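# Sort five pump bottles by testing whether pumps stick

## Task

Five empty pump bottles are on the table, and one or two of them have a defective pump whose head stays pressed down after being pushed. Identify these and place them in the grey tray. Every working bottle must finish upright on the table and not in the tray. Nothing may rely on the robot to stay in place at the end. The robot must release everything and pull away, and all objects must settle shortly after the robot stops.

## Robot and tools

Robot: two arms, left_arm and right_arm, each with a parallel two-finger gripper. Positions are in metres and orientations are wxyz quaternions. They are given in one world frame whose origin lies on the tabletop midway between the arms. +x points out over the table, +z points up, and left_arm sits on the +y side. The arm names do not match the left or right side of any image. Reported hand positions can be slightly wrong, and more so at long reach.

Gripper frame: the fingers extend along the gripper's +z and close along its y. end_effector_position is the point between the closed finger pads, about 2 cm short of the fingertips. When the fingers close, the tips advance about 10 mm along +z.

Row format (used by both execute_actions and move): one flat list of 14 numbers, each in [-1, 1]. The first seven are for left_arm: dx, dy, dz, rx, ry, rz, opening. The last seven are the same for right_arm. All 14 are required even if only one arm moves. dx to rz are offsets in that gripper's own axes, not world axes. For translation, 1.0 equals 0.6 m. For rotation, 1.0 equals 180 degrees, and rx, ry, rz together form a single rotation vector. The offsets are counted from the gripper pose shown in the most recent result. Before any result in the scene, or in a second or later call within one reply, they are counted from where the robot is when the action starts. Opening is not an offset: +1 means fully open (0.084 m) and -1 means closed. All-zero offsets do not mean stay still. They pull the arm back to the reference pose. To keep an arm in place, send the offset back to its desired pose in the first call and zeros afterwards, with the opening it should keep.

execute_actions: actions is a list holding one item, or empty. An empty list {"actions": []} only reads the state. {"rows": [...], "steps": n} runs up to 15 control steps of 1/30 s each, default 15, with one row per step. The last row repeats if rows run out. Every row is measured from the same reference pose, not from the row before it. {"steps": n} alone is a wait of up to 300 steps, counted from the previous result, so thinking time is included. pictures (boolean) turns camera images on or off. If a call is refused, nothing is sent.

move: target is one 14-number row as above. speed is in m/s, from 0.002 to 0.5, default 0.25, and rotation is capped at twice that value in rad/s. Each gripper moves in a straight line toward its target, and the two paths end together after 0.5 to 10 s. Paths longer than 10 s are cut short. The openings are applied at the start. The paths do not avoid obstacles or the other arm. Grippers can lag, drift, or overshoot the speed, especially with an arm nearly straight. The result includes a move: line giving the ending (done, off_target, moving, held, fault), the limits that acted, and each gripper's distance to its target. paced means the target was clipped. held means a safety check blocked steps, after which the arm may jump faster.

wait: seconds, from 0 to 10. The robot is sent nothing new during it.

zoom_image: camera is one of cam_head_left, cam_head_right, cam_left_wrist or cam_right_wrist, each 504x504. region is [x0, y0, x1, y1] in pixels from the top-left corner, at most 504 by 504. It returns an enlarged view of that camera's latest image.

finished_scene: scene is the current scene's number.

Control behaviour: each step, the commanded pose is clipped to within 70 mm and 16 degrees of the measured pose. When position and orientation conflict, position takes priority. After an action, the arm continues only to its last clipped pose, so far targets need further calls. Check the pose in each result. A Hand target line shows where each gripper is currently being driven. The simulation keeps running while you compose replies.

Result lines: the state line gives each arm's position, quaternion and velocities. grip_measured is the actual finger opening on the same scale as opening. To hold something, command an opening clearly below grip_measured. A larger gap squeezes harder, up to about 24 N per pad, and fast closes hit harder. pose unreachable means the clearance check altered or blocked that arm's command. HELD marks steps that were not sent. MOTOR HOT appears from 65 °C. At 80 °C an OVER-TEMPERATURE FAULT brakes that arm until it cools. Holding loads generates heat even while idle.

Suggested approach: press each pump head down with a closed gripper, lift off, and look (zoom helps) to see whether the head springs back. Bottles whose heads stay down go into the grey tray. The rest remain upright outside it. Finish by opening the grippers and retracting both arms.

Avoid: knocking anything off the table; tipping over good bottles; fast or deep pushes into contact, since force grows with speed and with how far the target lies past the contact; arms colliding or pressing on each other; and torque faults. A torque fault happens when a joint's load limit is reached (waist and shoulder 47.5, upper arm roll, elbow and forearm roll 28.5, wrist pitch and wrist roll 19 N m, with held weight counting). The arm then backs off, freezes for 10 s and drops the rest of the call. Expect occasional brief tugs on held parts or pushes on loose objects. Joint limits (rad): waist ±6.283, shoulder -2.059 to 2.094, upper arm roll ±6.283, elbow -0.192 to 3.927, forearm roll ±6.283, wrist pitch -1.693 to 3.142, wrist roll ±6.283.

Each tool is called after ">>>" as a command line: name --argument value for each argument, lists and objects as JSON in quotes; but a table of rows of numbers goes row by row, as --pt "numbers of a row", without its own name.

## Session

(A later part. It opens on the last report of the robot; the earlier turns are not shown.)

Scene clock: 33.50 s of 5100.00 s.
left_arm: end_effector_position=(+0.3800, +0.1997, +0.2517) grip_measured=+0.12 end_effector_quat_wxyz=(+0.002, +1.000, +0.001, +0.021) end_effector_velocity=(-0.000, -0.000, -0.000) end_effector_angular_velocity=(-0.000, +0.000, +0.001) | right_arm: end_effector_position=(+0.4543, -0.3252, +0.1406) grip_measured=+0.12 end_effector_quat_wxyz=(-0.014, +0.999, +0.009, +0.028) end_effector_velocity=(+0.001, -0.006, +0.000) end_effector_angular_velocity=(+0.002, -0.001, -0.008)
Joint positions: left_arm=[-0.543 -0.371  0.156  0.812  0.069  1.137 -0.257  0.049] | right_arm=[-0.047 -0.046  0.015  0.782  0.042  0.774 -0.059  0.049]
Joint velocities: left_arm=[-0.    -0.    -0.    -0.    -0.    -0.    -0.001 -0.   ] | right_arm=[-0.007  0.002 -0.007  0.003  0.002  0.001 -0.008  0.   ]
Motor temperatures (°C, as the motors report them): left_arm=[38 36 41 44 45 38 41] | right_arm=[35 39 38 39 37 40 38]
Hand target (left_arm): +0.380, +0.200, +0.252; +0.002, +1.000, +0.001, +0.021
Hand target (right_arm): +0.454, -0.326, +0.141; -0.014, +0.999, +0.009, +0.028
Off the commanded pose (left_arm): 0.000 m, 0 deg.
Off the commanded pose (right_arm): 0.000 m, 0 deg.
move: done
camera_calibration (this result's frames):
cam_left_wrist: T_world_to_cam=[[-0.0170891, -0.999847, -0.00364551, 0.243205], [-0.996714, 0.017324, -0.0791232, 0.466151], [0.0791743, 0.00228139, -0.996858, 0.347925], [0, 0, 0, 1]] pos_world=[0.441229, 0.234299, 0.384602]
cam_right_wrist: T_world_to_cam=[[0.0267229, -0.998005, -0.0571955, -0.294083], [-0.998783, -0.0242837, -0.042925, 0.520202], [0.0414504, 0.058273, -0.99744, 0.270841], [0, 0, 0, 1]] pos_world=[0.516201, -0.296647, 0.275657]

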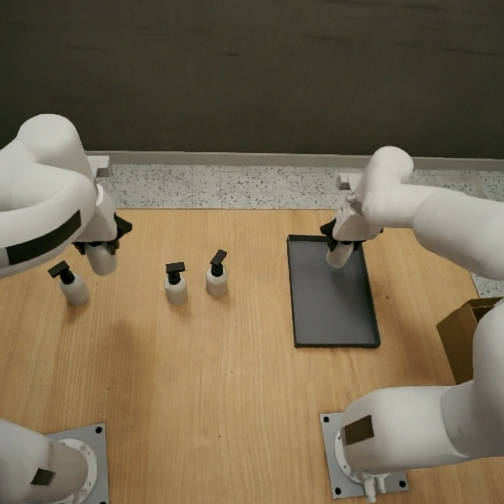

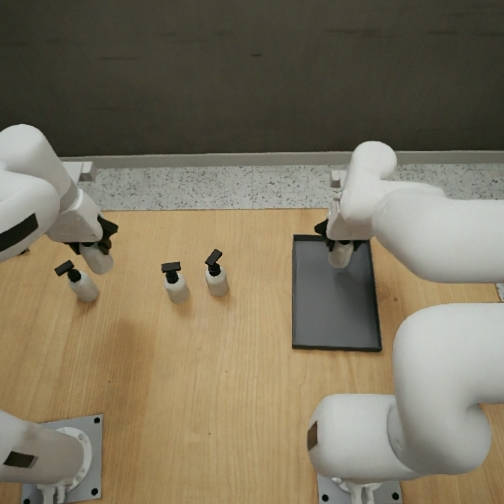

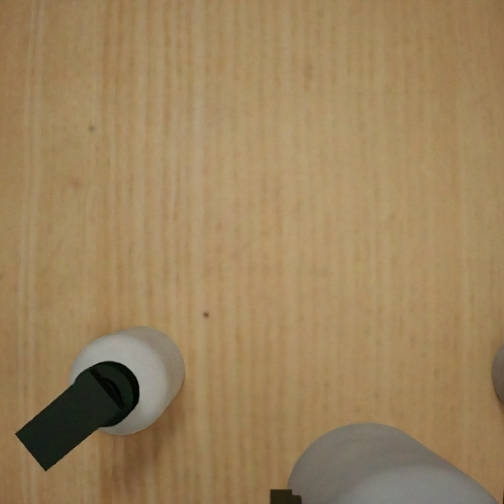

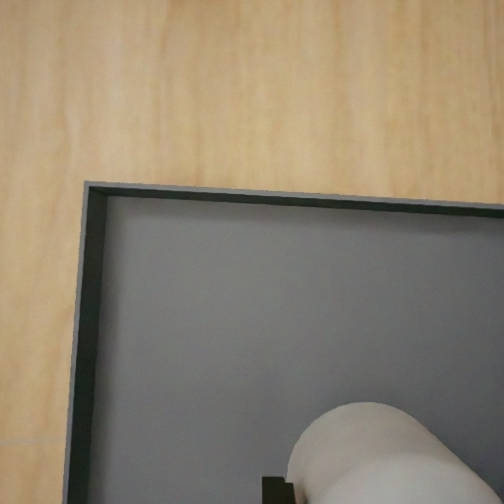

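>>> move --target '[-0.183,0.467,0,0,0,0,-0.6, 0,0,0.097,0,0,0,-0.6]' --speed 0.2

>>> move --target '[0,0,0.285,0,0,0,-0.6, 0,0,0,0,0,0,1]' --speed 0.15

>>> move --target '[0,0,0,0,0,0,1, 0,0,-0.27,0,0,0,1]'

>>> move --target '[0,0,-0.28,0,0,0,1, 0,0,0,0,0,0,1]'

>>> move --target '[0,-0.55,0,0,0,0,1, 0,0,0,0,0,0,1]'

>>> move --target '[0,0,0,0,0,0,1, -0.28,-0.41,0,0,0,0,1]'

Scene clock: 37.10 s of 5100.00 s.
left_arm: end_effector_position=(+0.2709, -0.0804, +0.2481) grip_measured=+0.12 end_effector_quat_wxyz=(+0.002, +1.000, +0.001, +0.021) end_effector_velocity=(-0.003, -0.004, +0.000) end_effector_angular_velocity=(+0.001, -0.001, -0.005) | right_arm: end_effector_position=(+0.4575, -0.3235, +0.0826) grip_measured=+0.12 end_effector_quat_wxyz=(-0.014, +0.999, +0.009, +0.028) end_effector_velocity=(-0.001, +0.001, -0.001) end_effector_angular_velocity=(-0.000, +0.002, +0.003)
Joint positions: left_arm=[-0.805 -0.146 -0.298  1.016 -0.012  1.128 -0.93   0.049] | right_arm=[-0.044  0.085  0.018  0.738  0.048  0.598 -0.062  0.049]
Joint velocities: left_arm=[-0.005  0.004 -0.007  0.005  0.003  0.001 -0.008  0.   ] | right_arm=[ 0.001  0.001  0.001 -0.001 -0.    -0.001 -0.002 -0.   ]
Motor temperatures (°C, as the motors report them): left_arm=[38 36 41 44 45 38 41] | right_arm=[35 39 38 39 37 40 38]
Hand target (left_arm): +0.270, -0.081, +0.248; +0.002, +1.000, +0.001, +0.021
Hand target (right_arm): +0.457, -0.324, +0.082; -0.014, +0.999, +0.010, +0.028
Off the commanded pose (left_arm): 0.000 m, 0 deg.
Off the commanded pose (right_arm): 0.000 m, 0 deg.
move: done
camera_calibration (this result's frames):
cam_left_wrist: T_world_to_cam=[[-0.0159527, -0.999866, -0.00366361, -0.0389597], [-0.996716, 0.0161932, -0.0793357, 0.361876], [0.0793844, 0.00238595, -0.996841, 0.353579], [0, 0, 0, 1]] pos_world=[0.331998, -0.045658, 0.381029]
cam_right_wrist: T_world_to_cam=[[0.0267349, -0.998016, -0.0569975, -0.29589], [-0.998768, -0.0242841, -0.0432653, 0.520951], [0.0417953, 0.058084, -0.997436, 0.212507], [0, 0, 0, 1]] pos_world=[0.519339, -0.294996, 0.217636]

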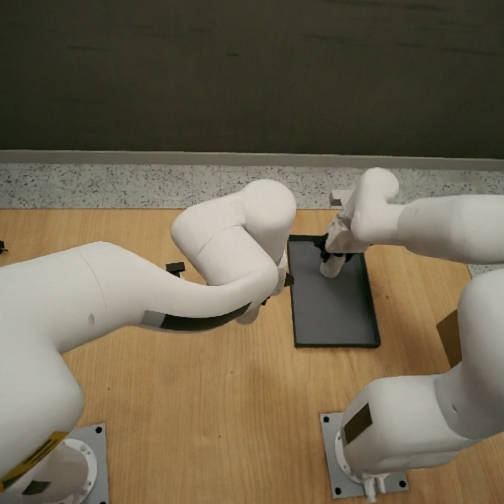

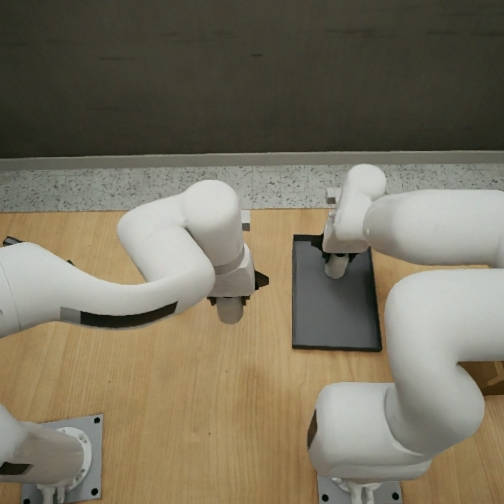

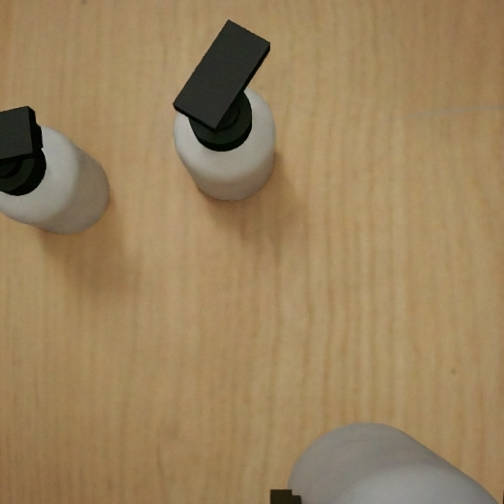

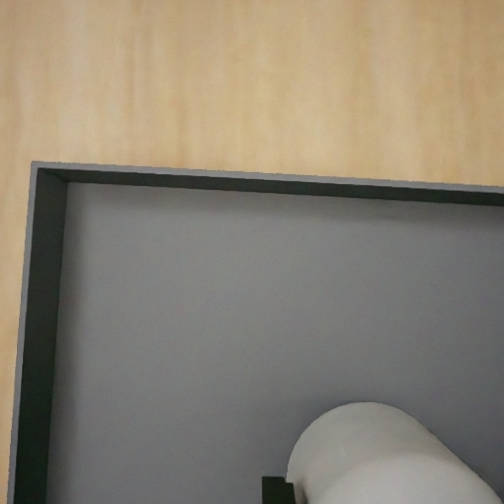

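Scene clock: 38.67 s of 5100.00 s.
left_arm: end_effector_position=(+0.2786, -0.0814, +0.0776) grip_measured=+0.12 end_effector_quat_wxyz=(+0.002, +1.000, +0.001, +0.022) end_effector_velocity=(-0.001, +0.002, -0.004) end_effector_angular_velocity=(+0.006, +0.004, +0.002) | right_arm: end_effector_position=(+0.4575, -0.3235, +0.0826) grip_measured=+1.00 end_effector_quat_wxyz=(-0.014, +0.999, +0.009, +0.028) end_effector_velocity=(-0.001, -0.000, -0.000) end_effector_angular_velocity=(-0.000, +0.002, +0.001)
Joint positions: left_arm=[-0.804  0.138 -0.297  0.79   0.124  0.632 -1.031  0.049] | right_arm=[-0.044  0.085  0.018  0.738  0.048  0.598 -0.062  0.084]
Joint velocities: left_arm=[ 0.     0.005  0.002 -0.004  0.003 -0.002 -0.003 -0.   ] | right_arm=[ 0.    -0.    -0.    -0.001 -0.     0.001 -0.001 -0.   ]
Motor temperatures (°C, as the motors report them): left_arm=[38 36 41 44 45 38 41] | right_arm=[35 39 38 39 37 40 38]
Hand target (left_arm): +0.278, -0.081, +0.077; +0.002, +1.000, +0.001, +0.022
Hand target (right_arm): +0.458, -0.324, +0.083; -0.014, +0.999, +0.009, +0.028
Off the commanded pose (left_arm): 0.001 m, 0 deg.
Off the commanded pose (right_arm): 0.000 m, 0 deg.
move: done
camera_calibration (this result's frames):
cam_left_wrist: T_world_to_cam=[[-0.0160877, -0.999865, -0.00330874, -0.0405306], [-0.996613, 0.0163021, -0.0806047, 0.356133], [0.0806477, 0.00200079, -0.996741, 0.182568], [0, 0, 0, 1]] pos_world=[0.339551, -0.0466961, 0.210545]
cam_right_wrist: T_world_to_cam=[[0.0267349, -0.998016, -0.0569975, -0.29589], [-0.998768, -0.0242841, -0.0432653, 0.520951], [0.0417954, 0.058084, -0.997436, 0.212507], [0, 0, 0, 1]] pos_world=[0.519339, -0.294996, 0.217636]

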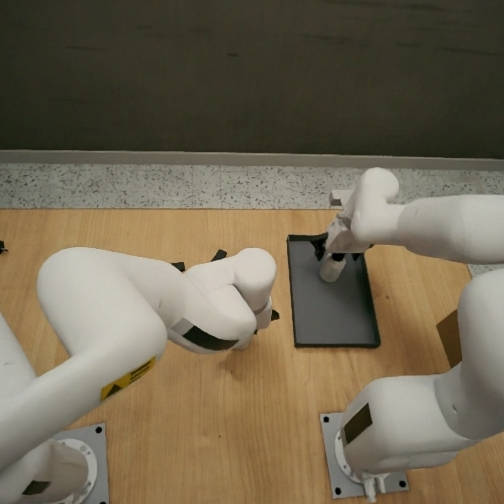

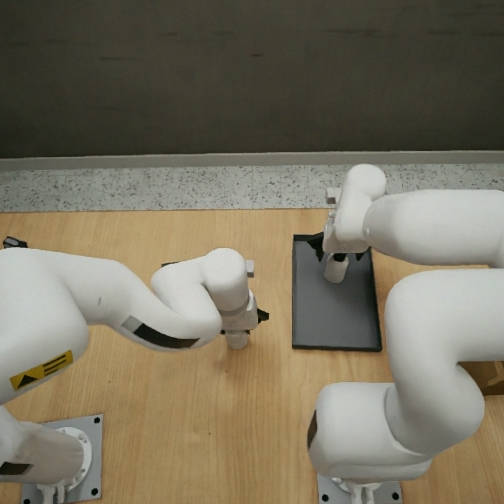

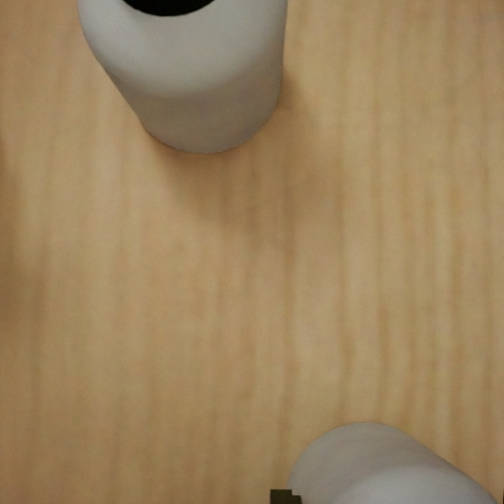

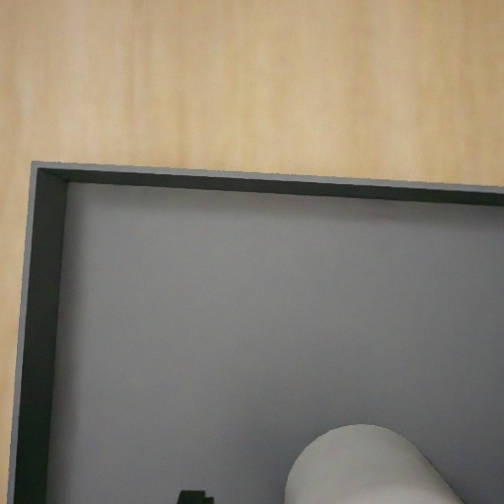

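Scene clock: 39.80 s of 5100.00 s.
left_arm: end_effector_position=(+0.2786, -0.0814, +0.0776) grip_measured=+1.00 end_effector_quat_wxyz=(+0.002, +1.000, +0.001, +0.022) end_effector_velocity=(+0.000, +0.000, -0.000) end_effector_angular_velocity=(+0.000, +0.000, +0.001) | right_arm: end_effector_position=(+0.4485, -0.3281, +0.2436) grip_measured=+1.00 end_effector_quat_wxyz=(-0.014, +0.999, +0.010, +0.027) end_effector_velocity=(+0.001, -0.000, +0.005) end_effector_angular_velocity=(-0.000, -0.008, -0.002)
Joint positions: left_arm=[-0.804  0.138 -0.297  0.79   0.124  0.632 -1.031  0.084] | right_arm=[-0.052 -0.194  0.009  0.942  0.036  1.083 -0.056  0.084]
Joint velocities: left_arm=[ 0.     0.     0.001 -0.001 -0.    -0.    -0.001  0.   ] | right_arm=[-0.001 -0.005  0.     0.008  0.     0.005  0.001  0.   ]
Motor temperatures (°C, as the motors report them): left_arm=[38 36 41 44 45 38 41] | right_arm=[35 39 38 39 37 40 38]
Hand target (left_arm): +0.279, -0.081, +0.078; +0.002, +1.000, +0.001, +0.022
Hand target (right_arm): +0.449, -0.328, +0.244; -0.014, +0.999, +0.009, +0.028
Off the commanded pose (left_arm): 0.000 m, 0 deg.
Off the commanded pose (right_arm): 0.001 m, 0 deg.
move: done
camera_calibration (this result's frames):
cam_left_wrist: T_world_to_cam=[[-0.0160879, -0.999865, -0.00330829, -0.0405307], [-0.996613, 0.0163022, -0.0806051, 0.356133], [0.0806482, 0.00200032, -0.996741, 0.182568], [0, 0, 0, 1]] pos_world=[0.339551, -0.0466962, 0.210545]
cam_right_wrist: T_world_to_cam=[[0.0266828, -0.997991, -0.0574565, -0.290882], [-0.998846, -0.0243212, -0.0414173, 0.518388], [0.0399367, 0.0584953, -0.997489, 0.374711], [0, 0, 0, 1]] pos_world=[0.510587, -0.299609, 0.378527]

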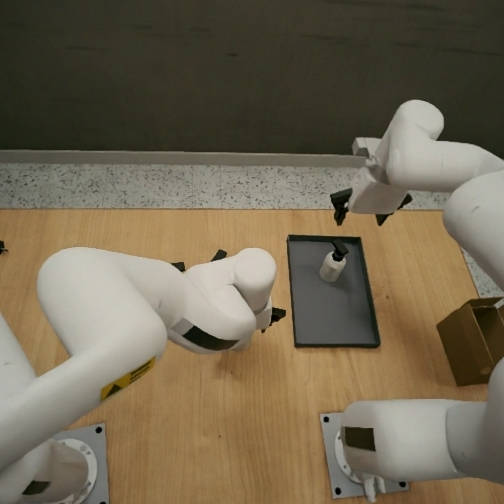

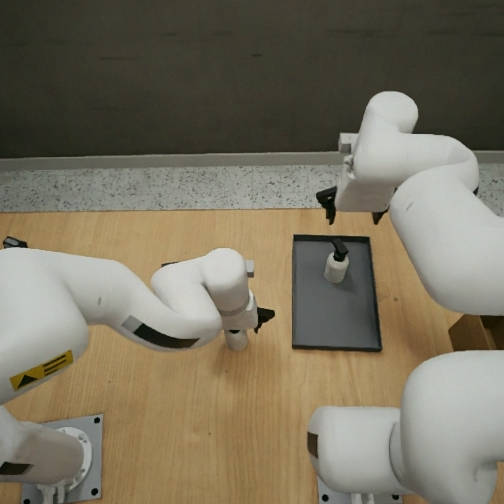

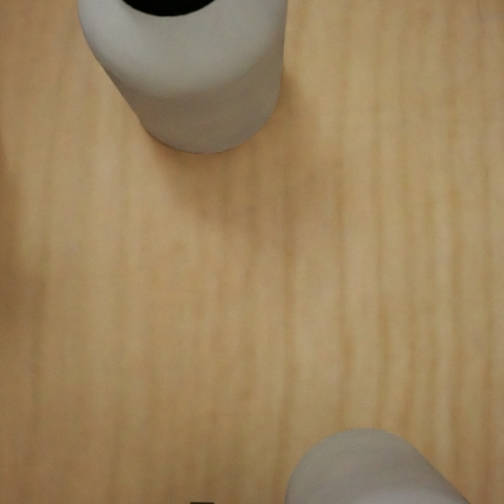

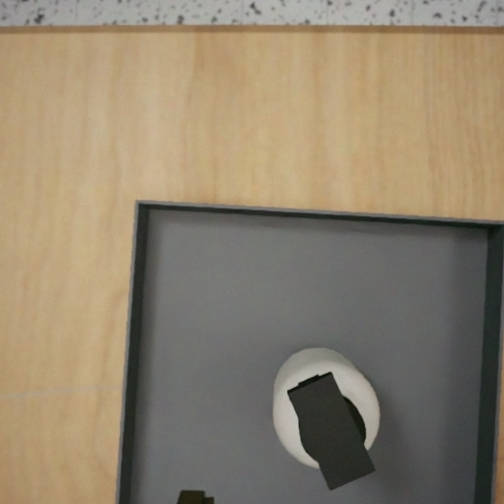

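Scene clock: 40.97 s of 5100.00 s.
left_arm: end_effector_position=(+0.2709, -0.0802, +0.2448) grip_measured=+1.00 end_effector_quat_wxyz=(+0.002, +1.000, +0.001, +0.021) end_effector_velocity=(+0.001, -0.002, +0.006) end_effector_angular_velocity=(-0.008, -0.007, -0.001) | right_arm: end_effector_position=(+0.4485, -0.3281, +0.2436) grip_measured=+1.00 end_effector_quat_wxyz=(-0.014, +0.999, +0.010, +0.027) end_effector_velocity=(+0.000, +0.000, +0.001) end_effector_angular_velocity=(+0.000, -0.001, +0.000)
Joint positions: left_arm=[-0.801 -0.144 -0.302  1.009 -0.012  1.119 -0.93   0.084] | right_arm=[-0.052 -0.194  0.009  0.942  0.036  1.083 -0.056  0.084]
Joint velocities: left_arm=[-0.001 -0.005 -0.001  0.01  -0.001  0.004 -0.     0.   ] | right_arm=[ 0.001 -0.     0.     0.001  0.     0.001  0.     0.   ]
Motor temperatures (°C, as the motors report them): left_arm=[38 36 41 44 45 38 41] | right_arm=[35 39 38 39 37 40 38]
Hand target (left_arm): +0.271, -0.081, +0.246; +0.002, +1.000, +0.001, +0.022
Hand target (right_arm): +0.449, -0.328, +0.244; -0.014, +0.999, +0.010, +0.027
Off the commanded pose (left_arm): 0.001 m, 0 deg.
Off the commanded pose (right_arm): 0.000 m, 0 deg.
move: done
camera_calibration (this result's frames):
cam_left_wrist: T_world_to_cam=[[-0.0159741, -0.999864, -0.0040608, -0.0387331], [-0.996753, 0.0162447, -0.0788607, 0.361512], [0.078916, 0.00278788, -0.996877, 0.350403], [0, 0, 0, 1]] pos_world=[0.332067, -0.0455774, 0.377661]
cam_right_wrist: T_world_to_cam=[[0.0266832, -0.997991, -0.0574565, -0.290882], [-0.998846, -0.0243216, -0.0414167, 0.518388], [0.039936, 0.0584953, -0.997489, 0.374711], [0, 0, 0, 1]] pos_world=[0.510587, -0.299609, 0.378526]

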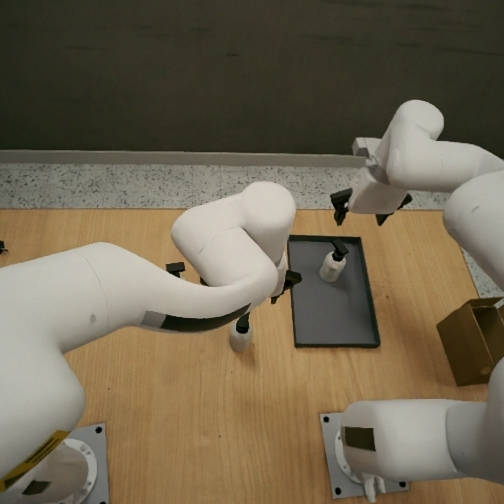

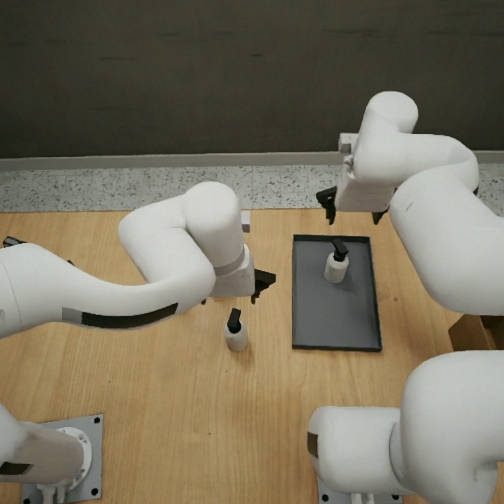

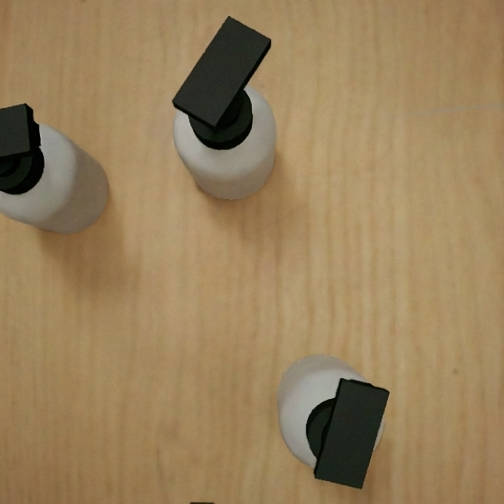

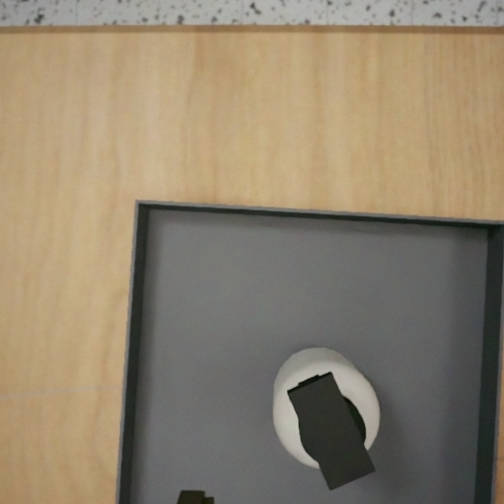

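Scene clock: 42.80 s of 5100.00 s.
left_arm: end_effector_position=(+0.2702, +0.2497, +0.2436) grip_measured=+1.00 end_effector_quat_wxyz=(+0.002, +1.000, +0.001, +0.021) end_effector_velocity=(+0.000, +0.002, +0.000) end_effector_angular_velocity=(-0.001, -0.001, +0.002) | right_arm: end_effector_position=(+0.4485, -0.3281, +0.2436) grip_measured=+1.00 end_effector_quat_wxyz=(-0.014, +0.999, +0.010, +0.027) end_effector_velocity=(+0.001, -0.000, +0.001) end_effector_angular_velocity=(+0.000, -0.003, -0.001)
Joint positions: left_arm=[-0.514 -0.83   0.2    0.497  0.158  1.278 -0.251  0.084] | right_arm=[-0.052 -0.194  0.009  0.942  0.036  1.083 -0.056  0.084]
Joint velocities: left_arm=[ 0.003 -0.002  0.003  0.     0.002  0.001  0.003  0.   ] | right_arm=[-0.     0.    -0.     0.001  0.001 -0.001  0.     0.   ]
Motor temperatures (°C, as the motors report them): left_arm=[38 36 41 44 45 38 41] | right_arm=[35 39 38 39 37 40 38]
Hand target (left_arm): +0.270, +0.250, +0.244; +0.002, +1.000, +0.001, +0.021
Hand target (right_arm): +0.449, -0.328, +0.244; -0.014, +0.999, +0.010, +0.027
Off the commanded pose (left_arm): 0.000 m, 0 deg.
Off the commanded pose (right_arm): 0.000 m, 0 deg.
move: done
camera_calibration (this result's frames):
cam_left_wrist: T_world_to_cam=[[-0.0169897, -0.99985, -0.00339185, 0.291237], [-0.996797, 0.0172028, -0.0780975, 0.354964], [0.0781442, 0.00205413, -0.99694, 0.348741], [0, 0, 0, 1]] pos_world=[0.331524, 0.284371, 0.376383]
cam_right_wrist: T_world_to_cam=[[0.0266832, -0.997991, -0.0574566, -0.290882], [-0.998846, -0.0243216, -0.0414167, 0.518388], [0.0399361, 0.0584954, -0.997489, 0.374711], [0, 0, 0, 1]] pos_world=[0.510587, -0.299608, 0.378526]

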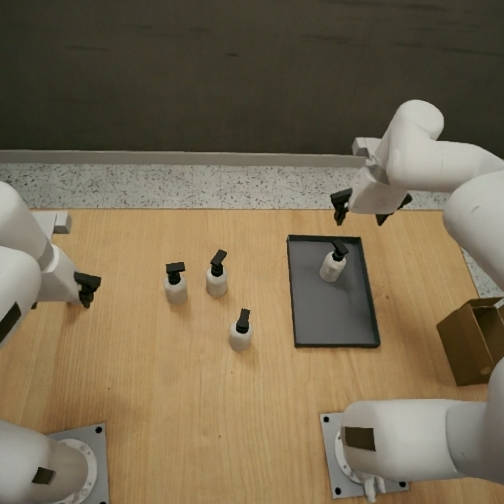

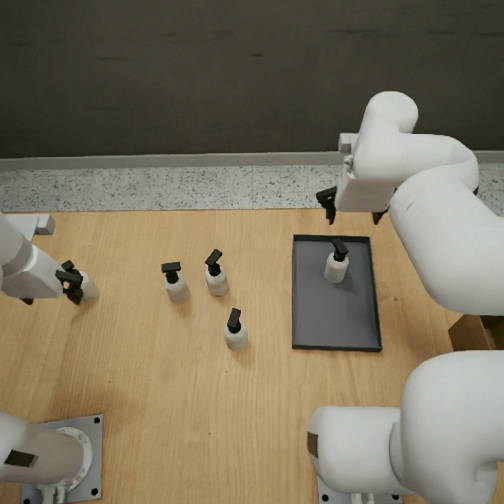

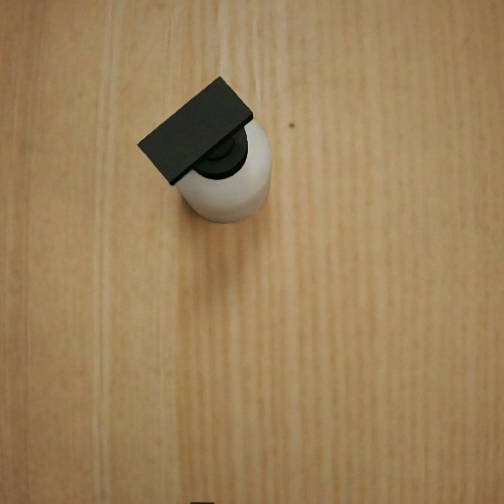

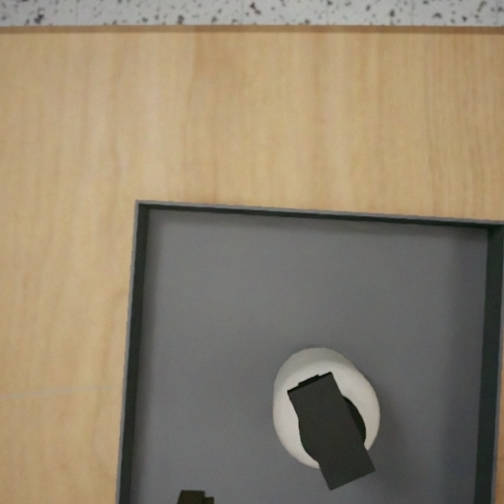

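Scene clock: 44.43 s of 5100.00 s.
left_arm: end_effector_position=(+0.2702, +0.2497, +0.2436) grip_measured=+1.00 end_effector_quat_wxyz=(+0.002, +1.000, +0.001, +0.021) end_effector_velocity=(-0.000, -0.000, -0.000) end_effector_angular_velocity=(+0.000, +0.001, -0.001) | right_arm: end_effector_position=(+0.2759, -0.0849, +0.2419) grip_measured=+1.00 end_effector_quat_wxyz=(-0.015, +0.999, +0.009, +0.026) end_effector_velocity=(-0.002, +0.004, +0.001) end_effector_angular_velocity=(-0.001, -0.004, +0.007)
Joint positions: left_arm=[-0.514 -0.83   0.2    0.497  0.158  1.278 -0.251  0.084] | right_arm=[ 0.24  -0.521  0.435  0.703  0.226  1.131  0.541  0.084]
Joint velocities: left_arm=[-0.     0.    -0.    -0.001 -0.    -0.     0.     0.   ] | right_arm=[ 0.005  0.001  0.007  0.004 -0.001 -0.001  0.005  0.   ]
Motor temperatures (°C, as the motors report them): left_arm=[38 36 41 44 45 38 41] | right_arm=[35 39 38 39 37 40 38]
Hand target (left_arm): +0.270, +0.250, +0.244; +0.002, +1.000, +0.001, +0.021
Hand target (right_arm): +0.276, -0.084, +0.242; -0.015, +0.999, +0.010, +0.026
Off the commanded pose (left_arm): 0.000 m, 0 deg.
Off the commanded pose (right_arm): 0.001 m, 0 deg.
move: done
camera_calibration (this result's frames):
cam_left_wrist: T_world_to_cam=[[-0.0169898, -0.99985, -0.0033919, 0.291237], [-0.996797, 0.0172028, -0.0780976, 0.354964], [0.0781442, 0.00205418, -0.99694, 0.348741], [0, 0, 0, 1]] pos_world=[0.331524, 0.28437, 0.376383]
cam_right_wrist: T_world_to_cam=[[0.0260266, -0.997865, -0.0599012, -0.0428877], [-0.998913, -0.0236427, -0.0401673, 0.351611], [0.0386654, 0.0608816, -0.997396, 0.366246], [0, 0, 0, 1]] pos_world=[0.338184, -0.0567807, 0.376846]

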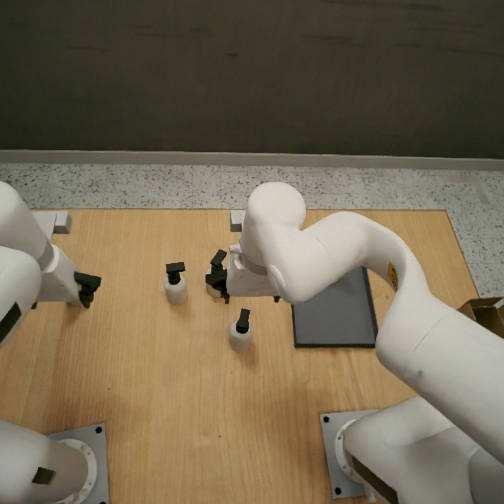

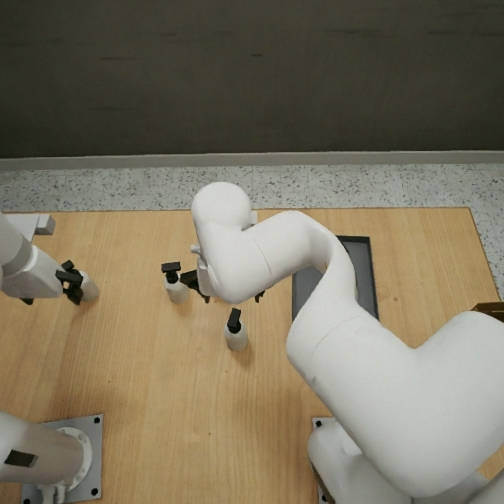

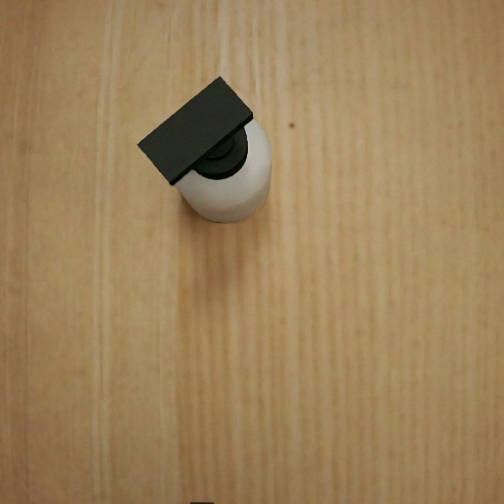

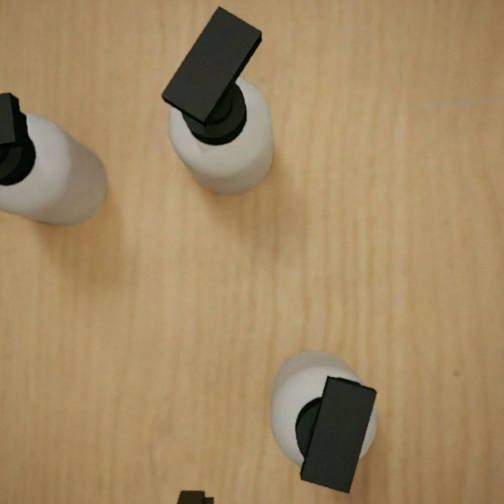

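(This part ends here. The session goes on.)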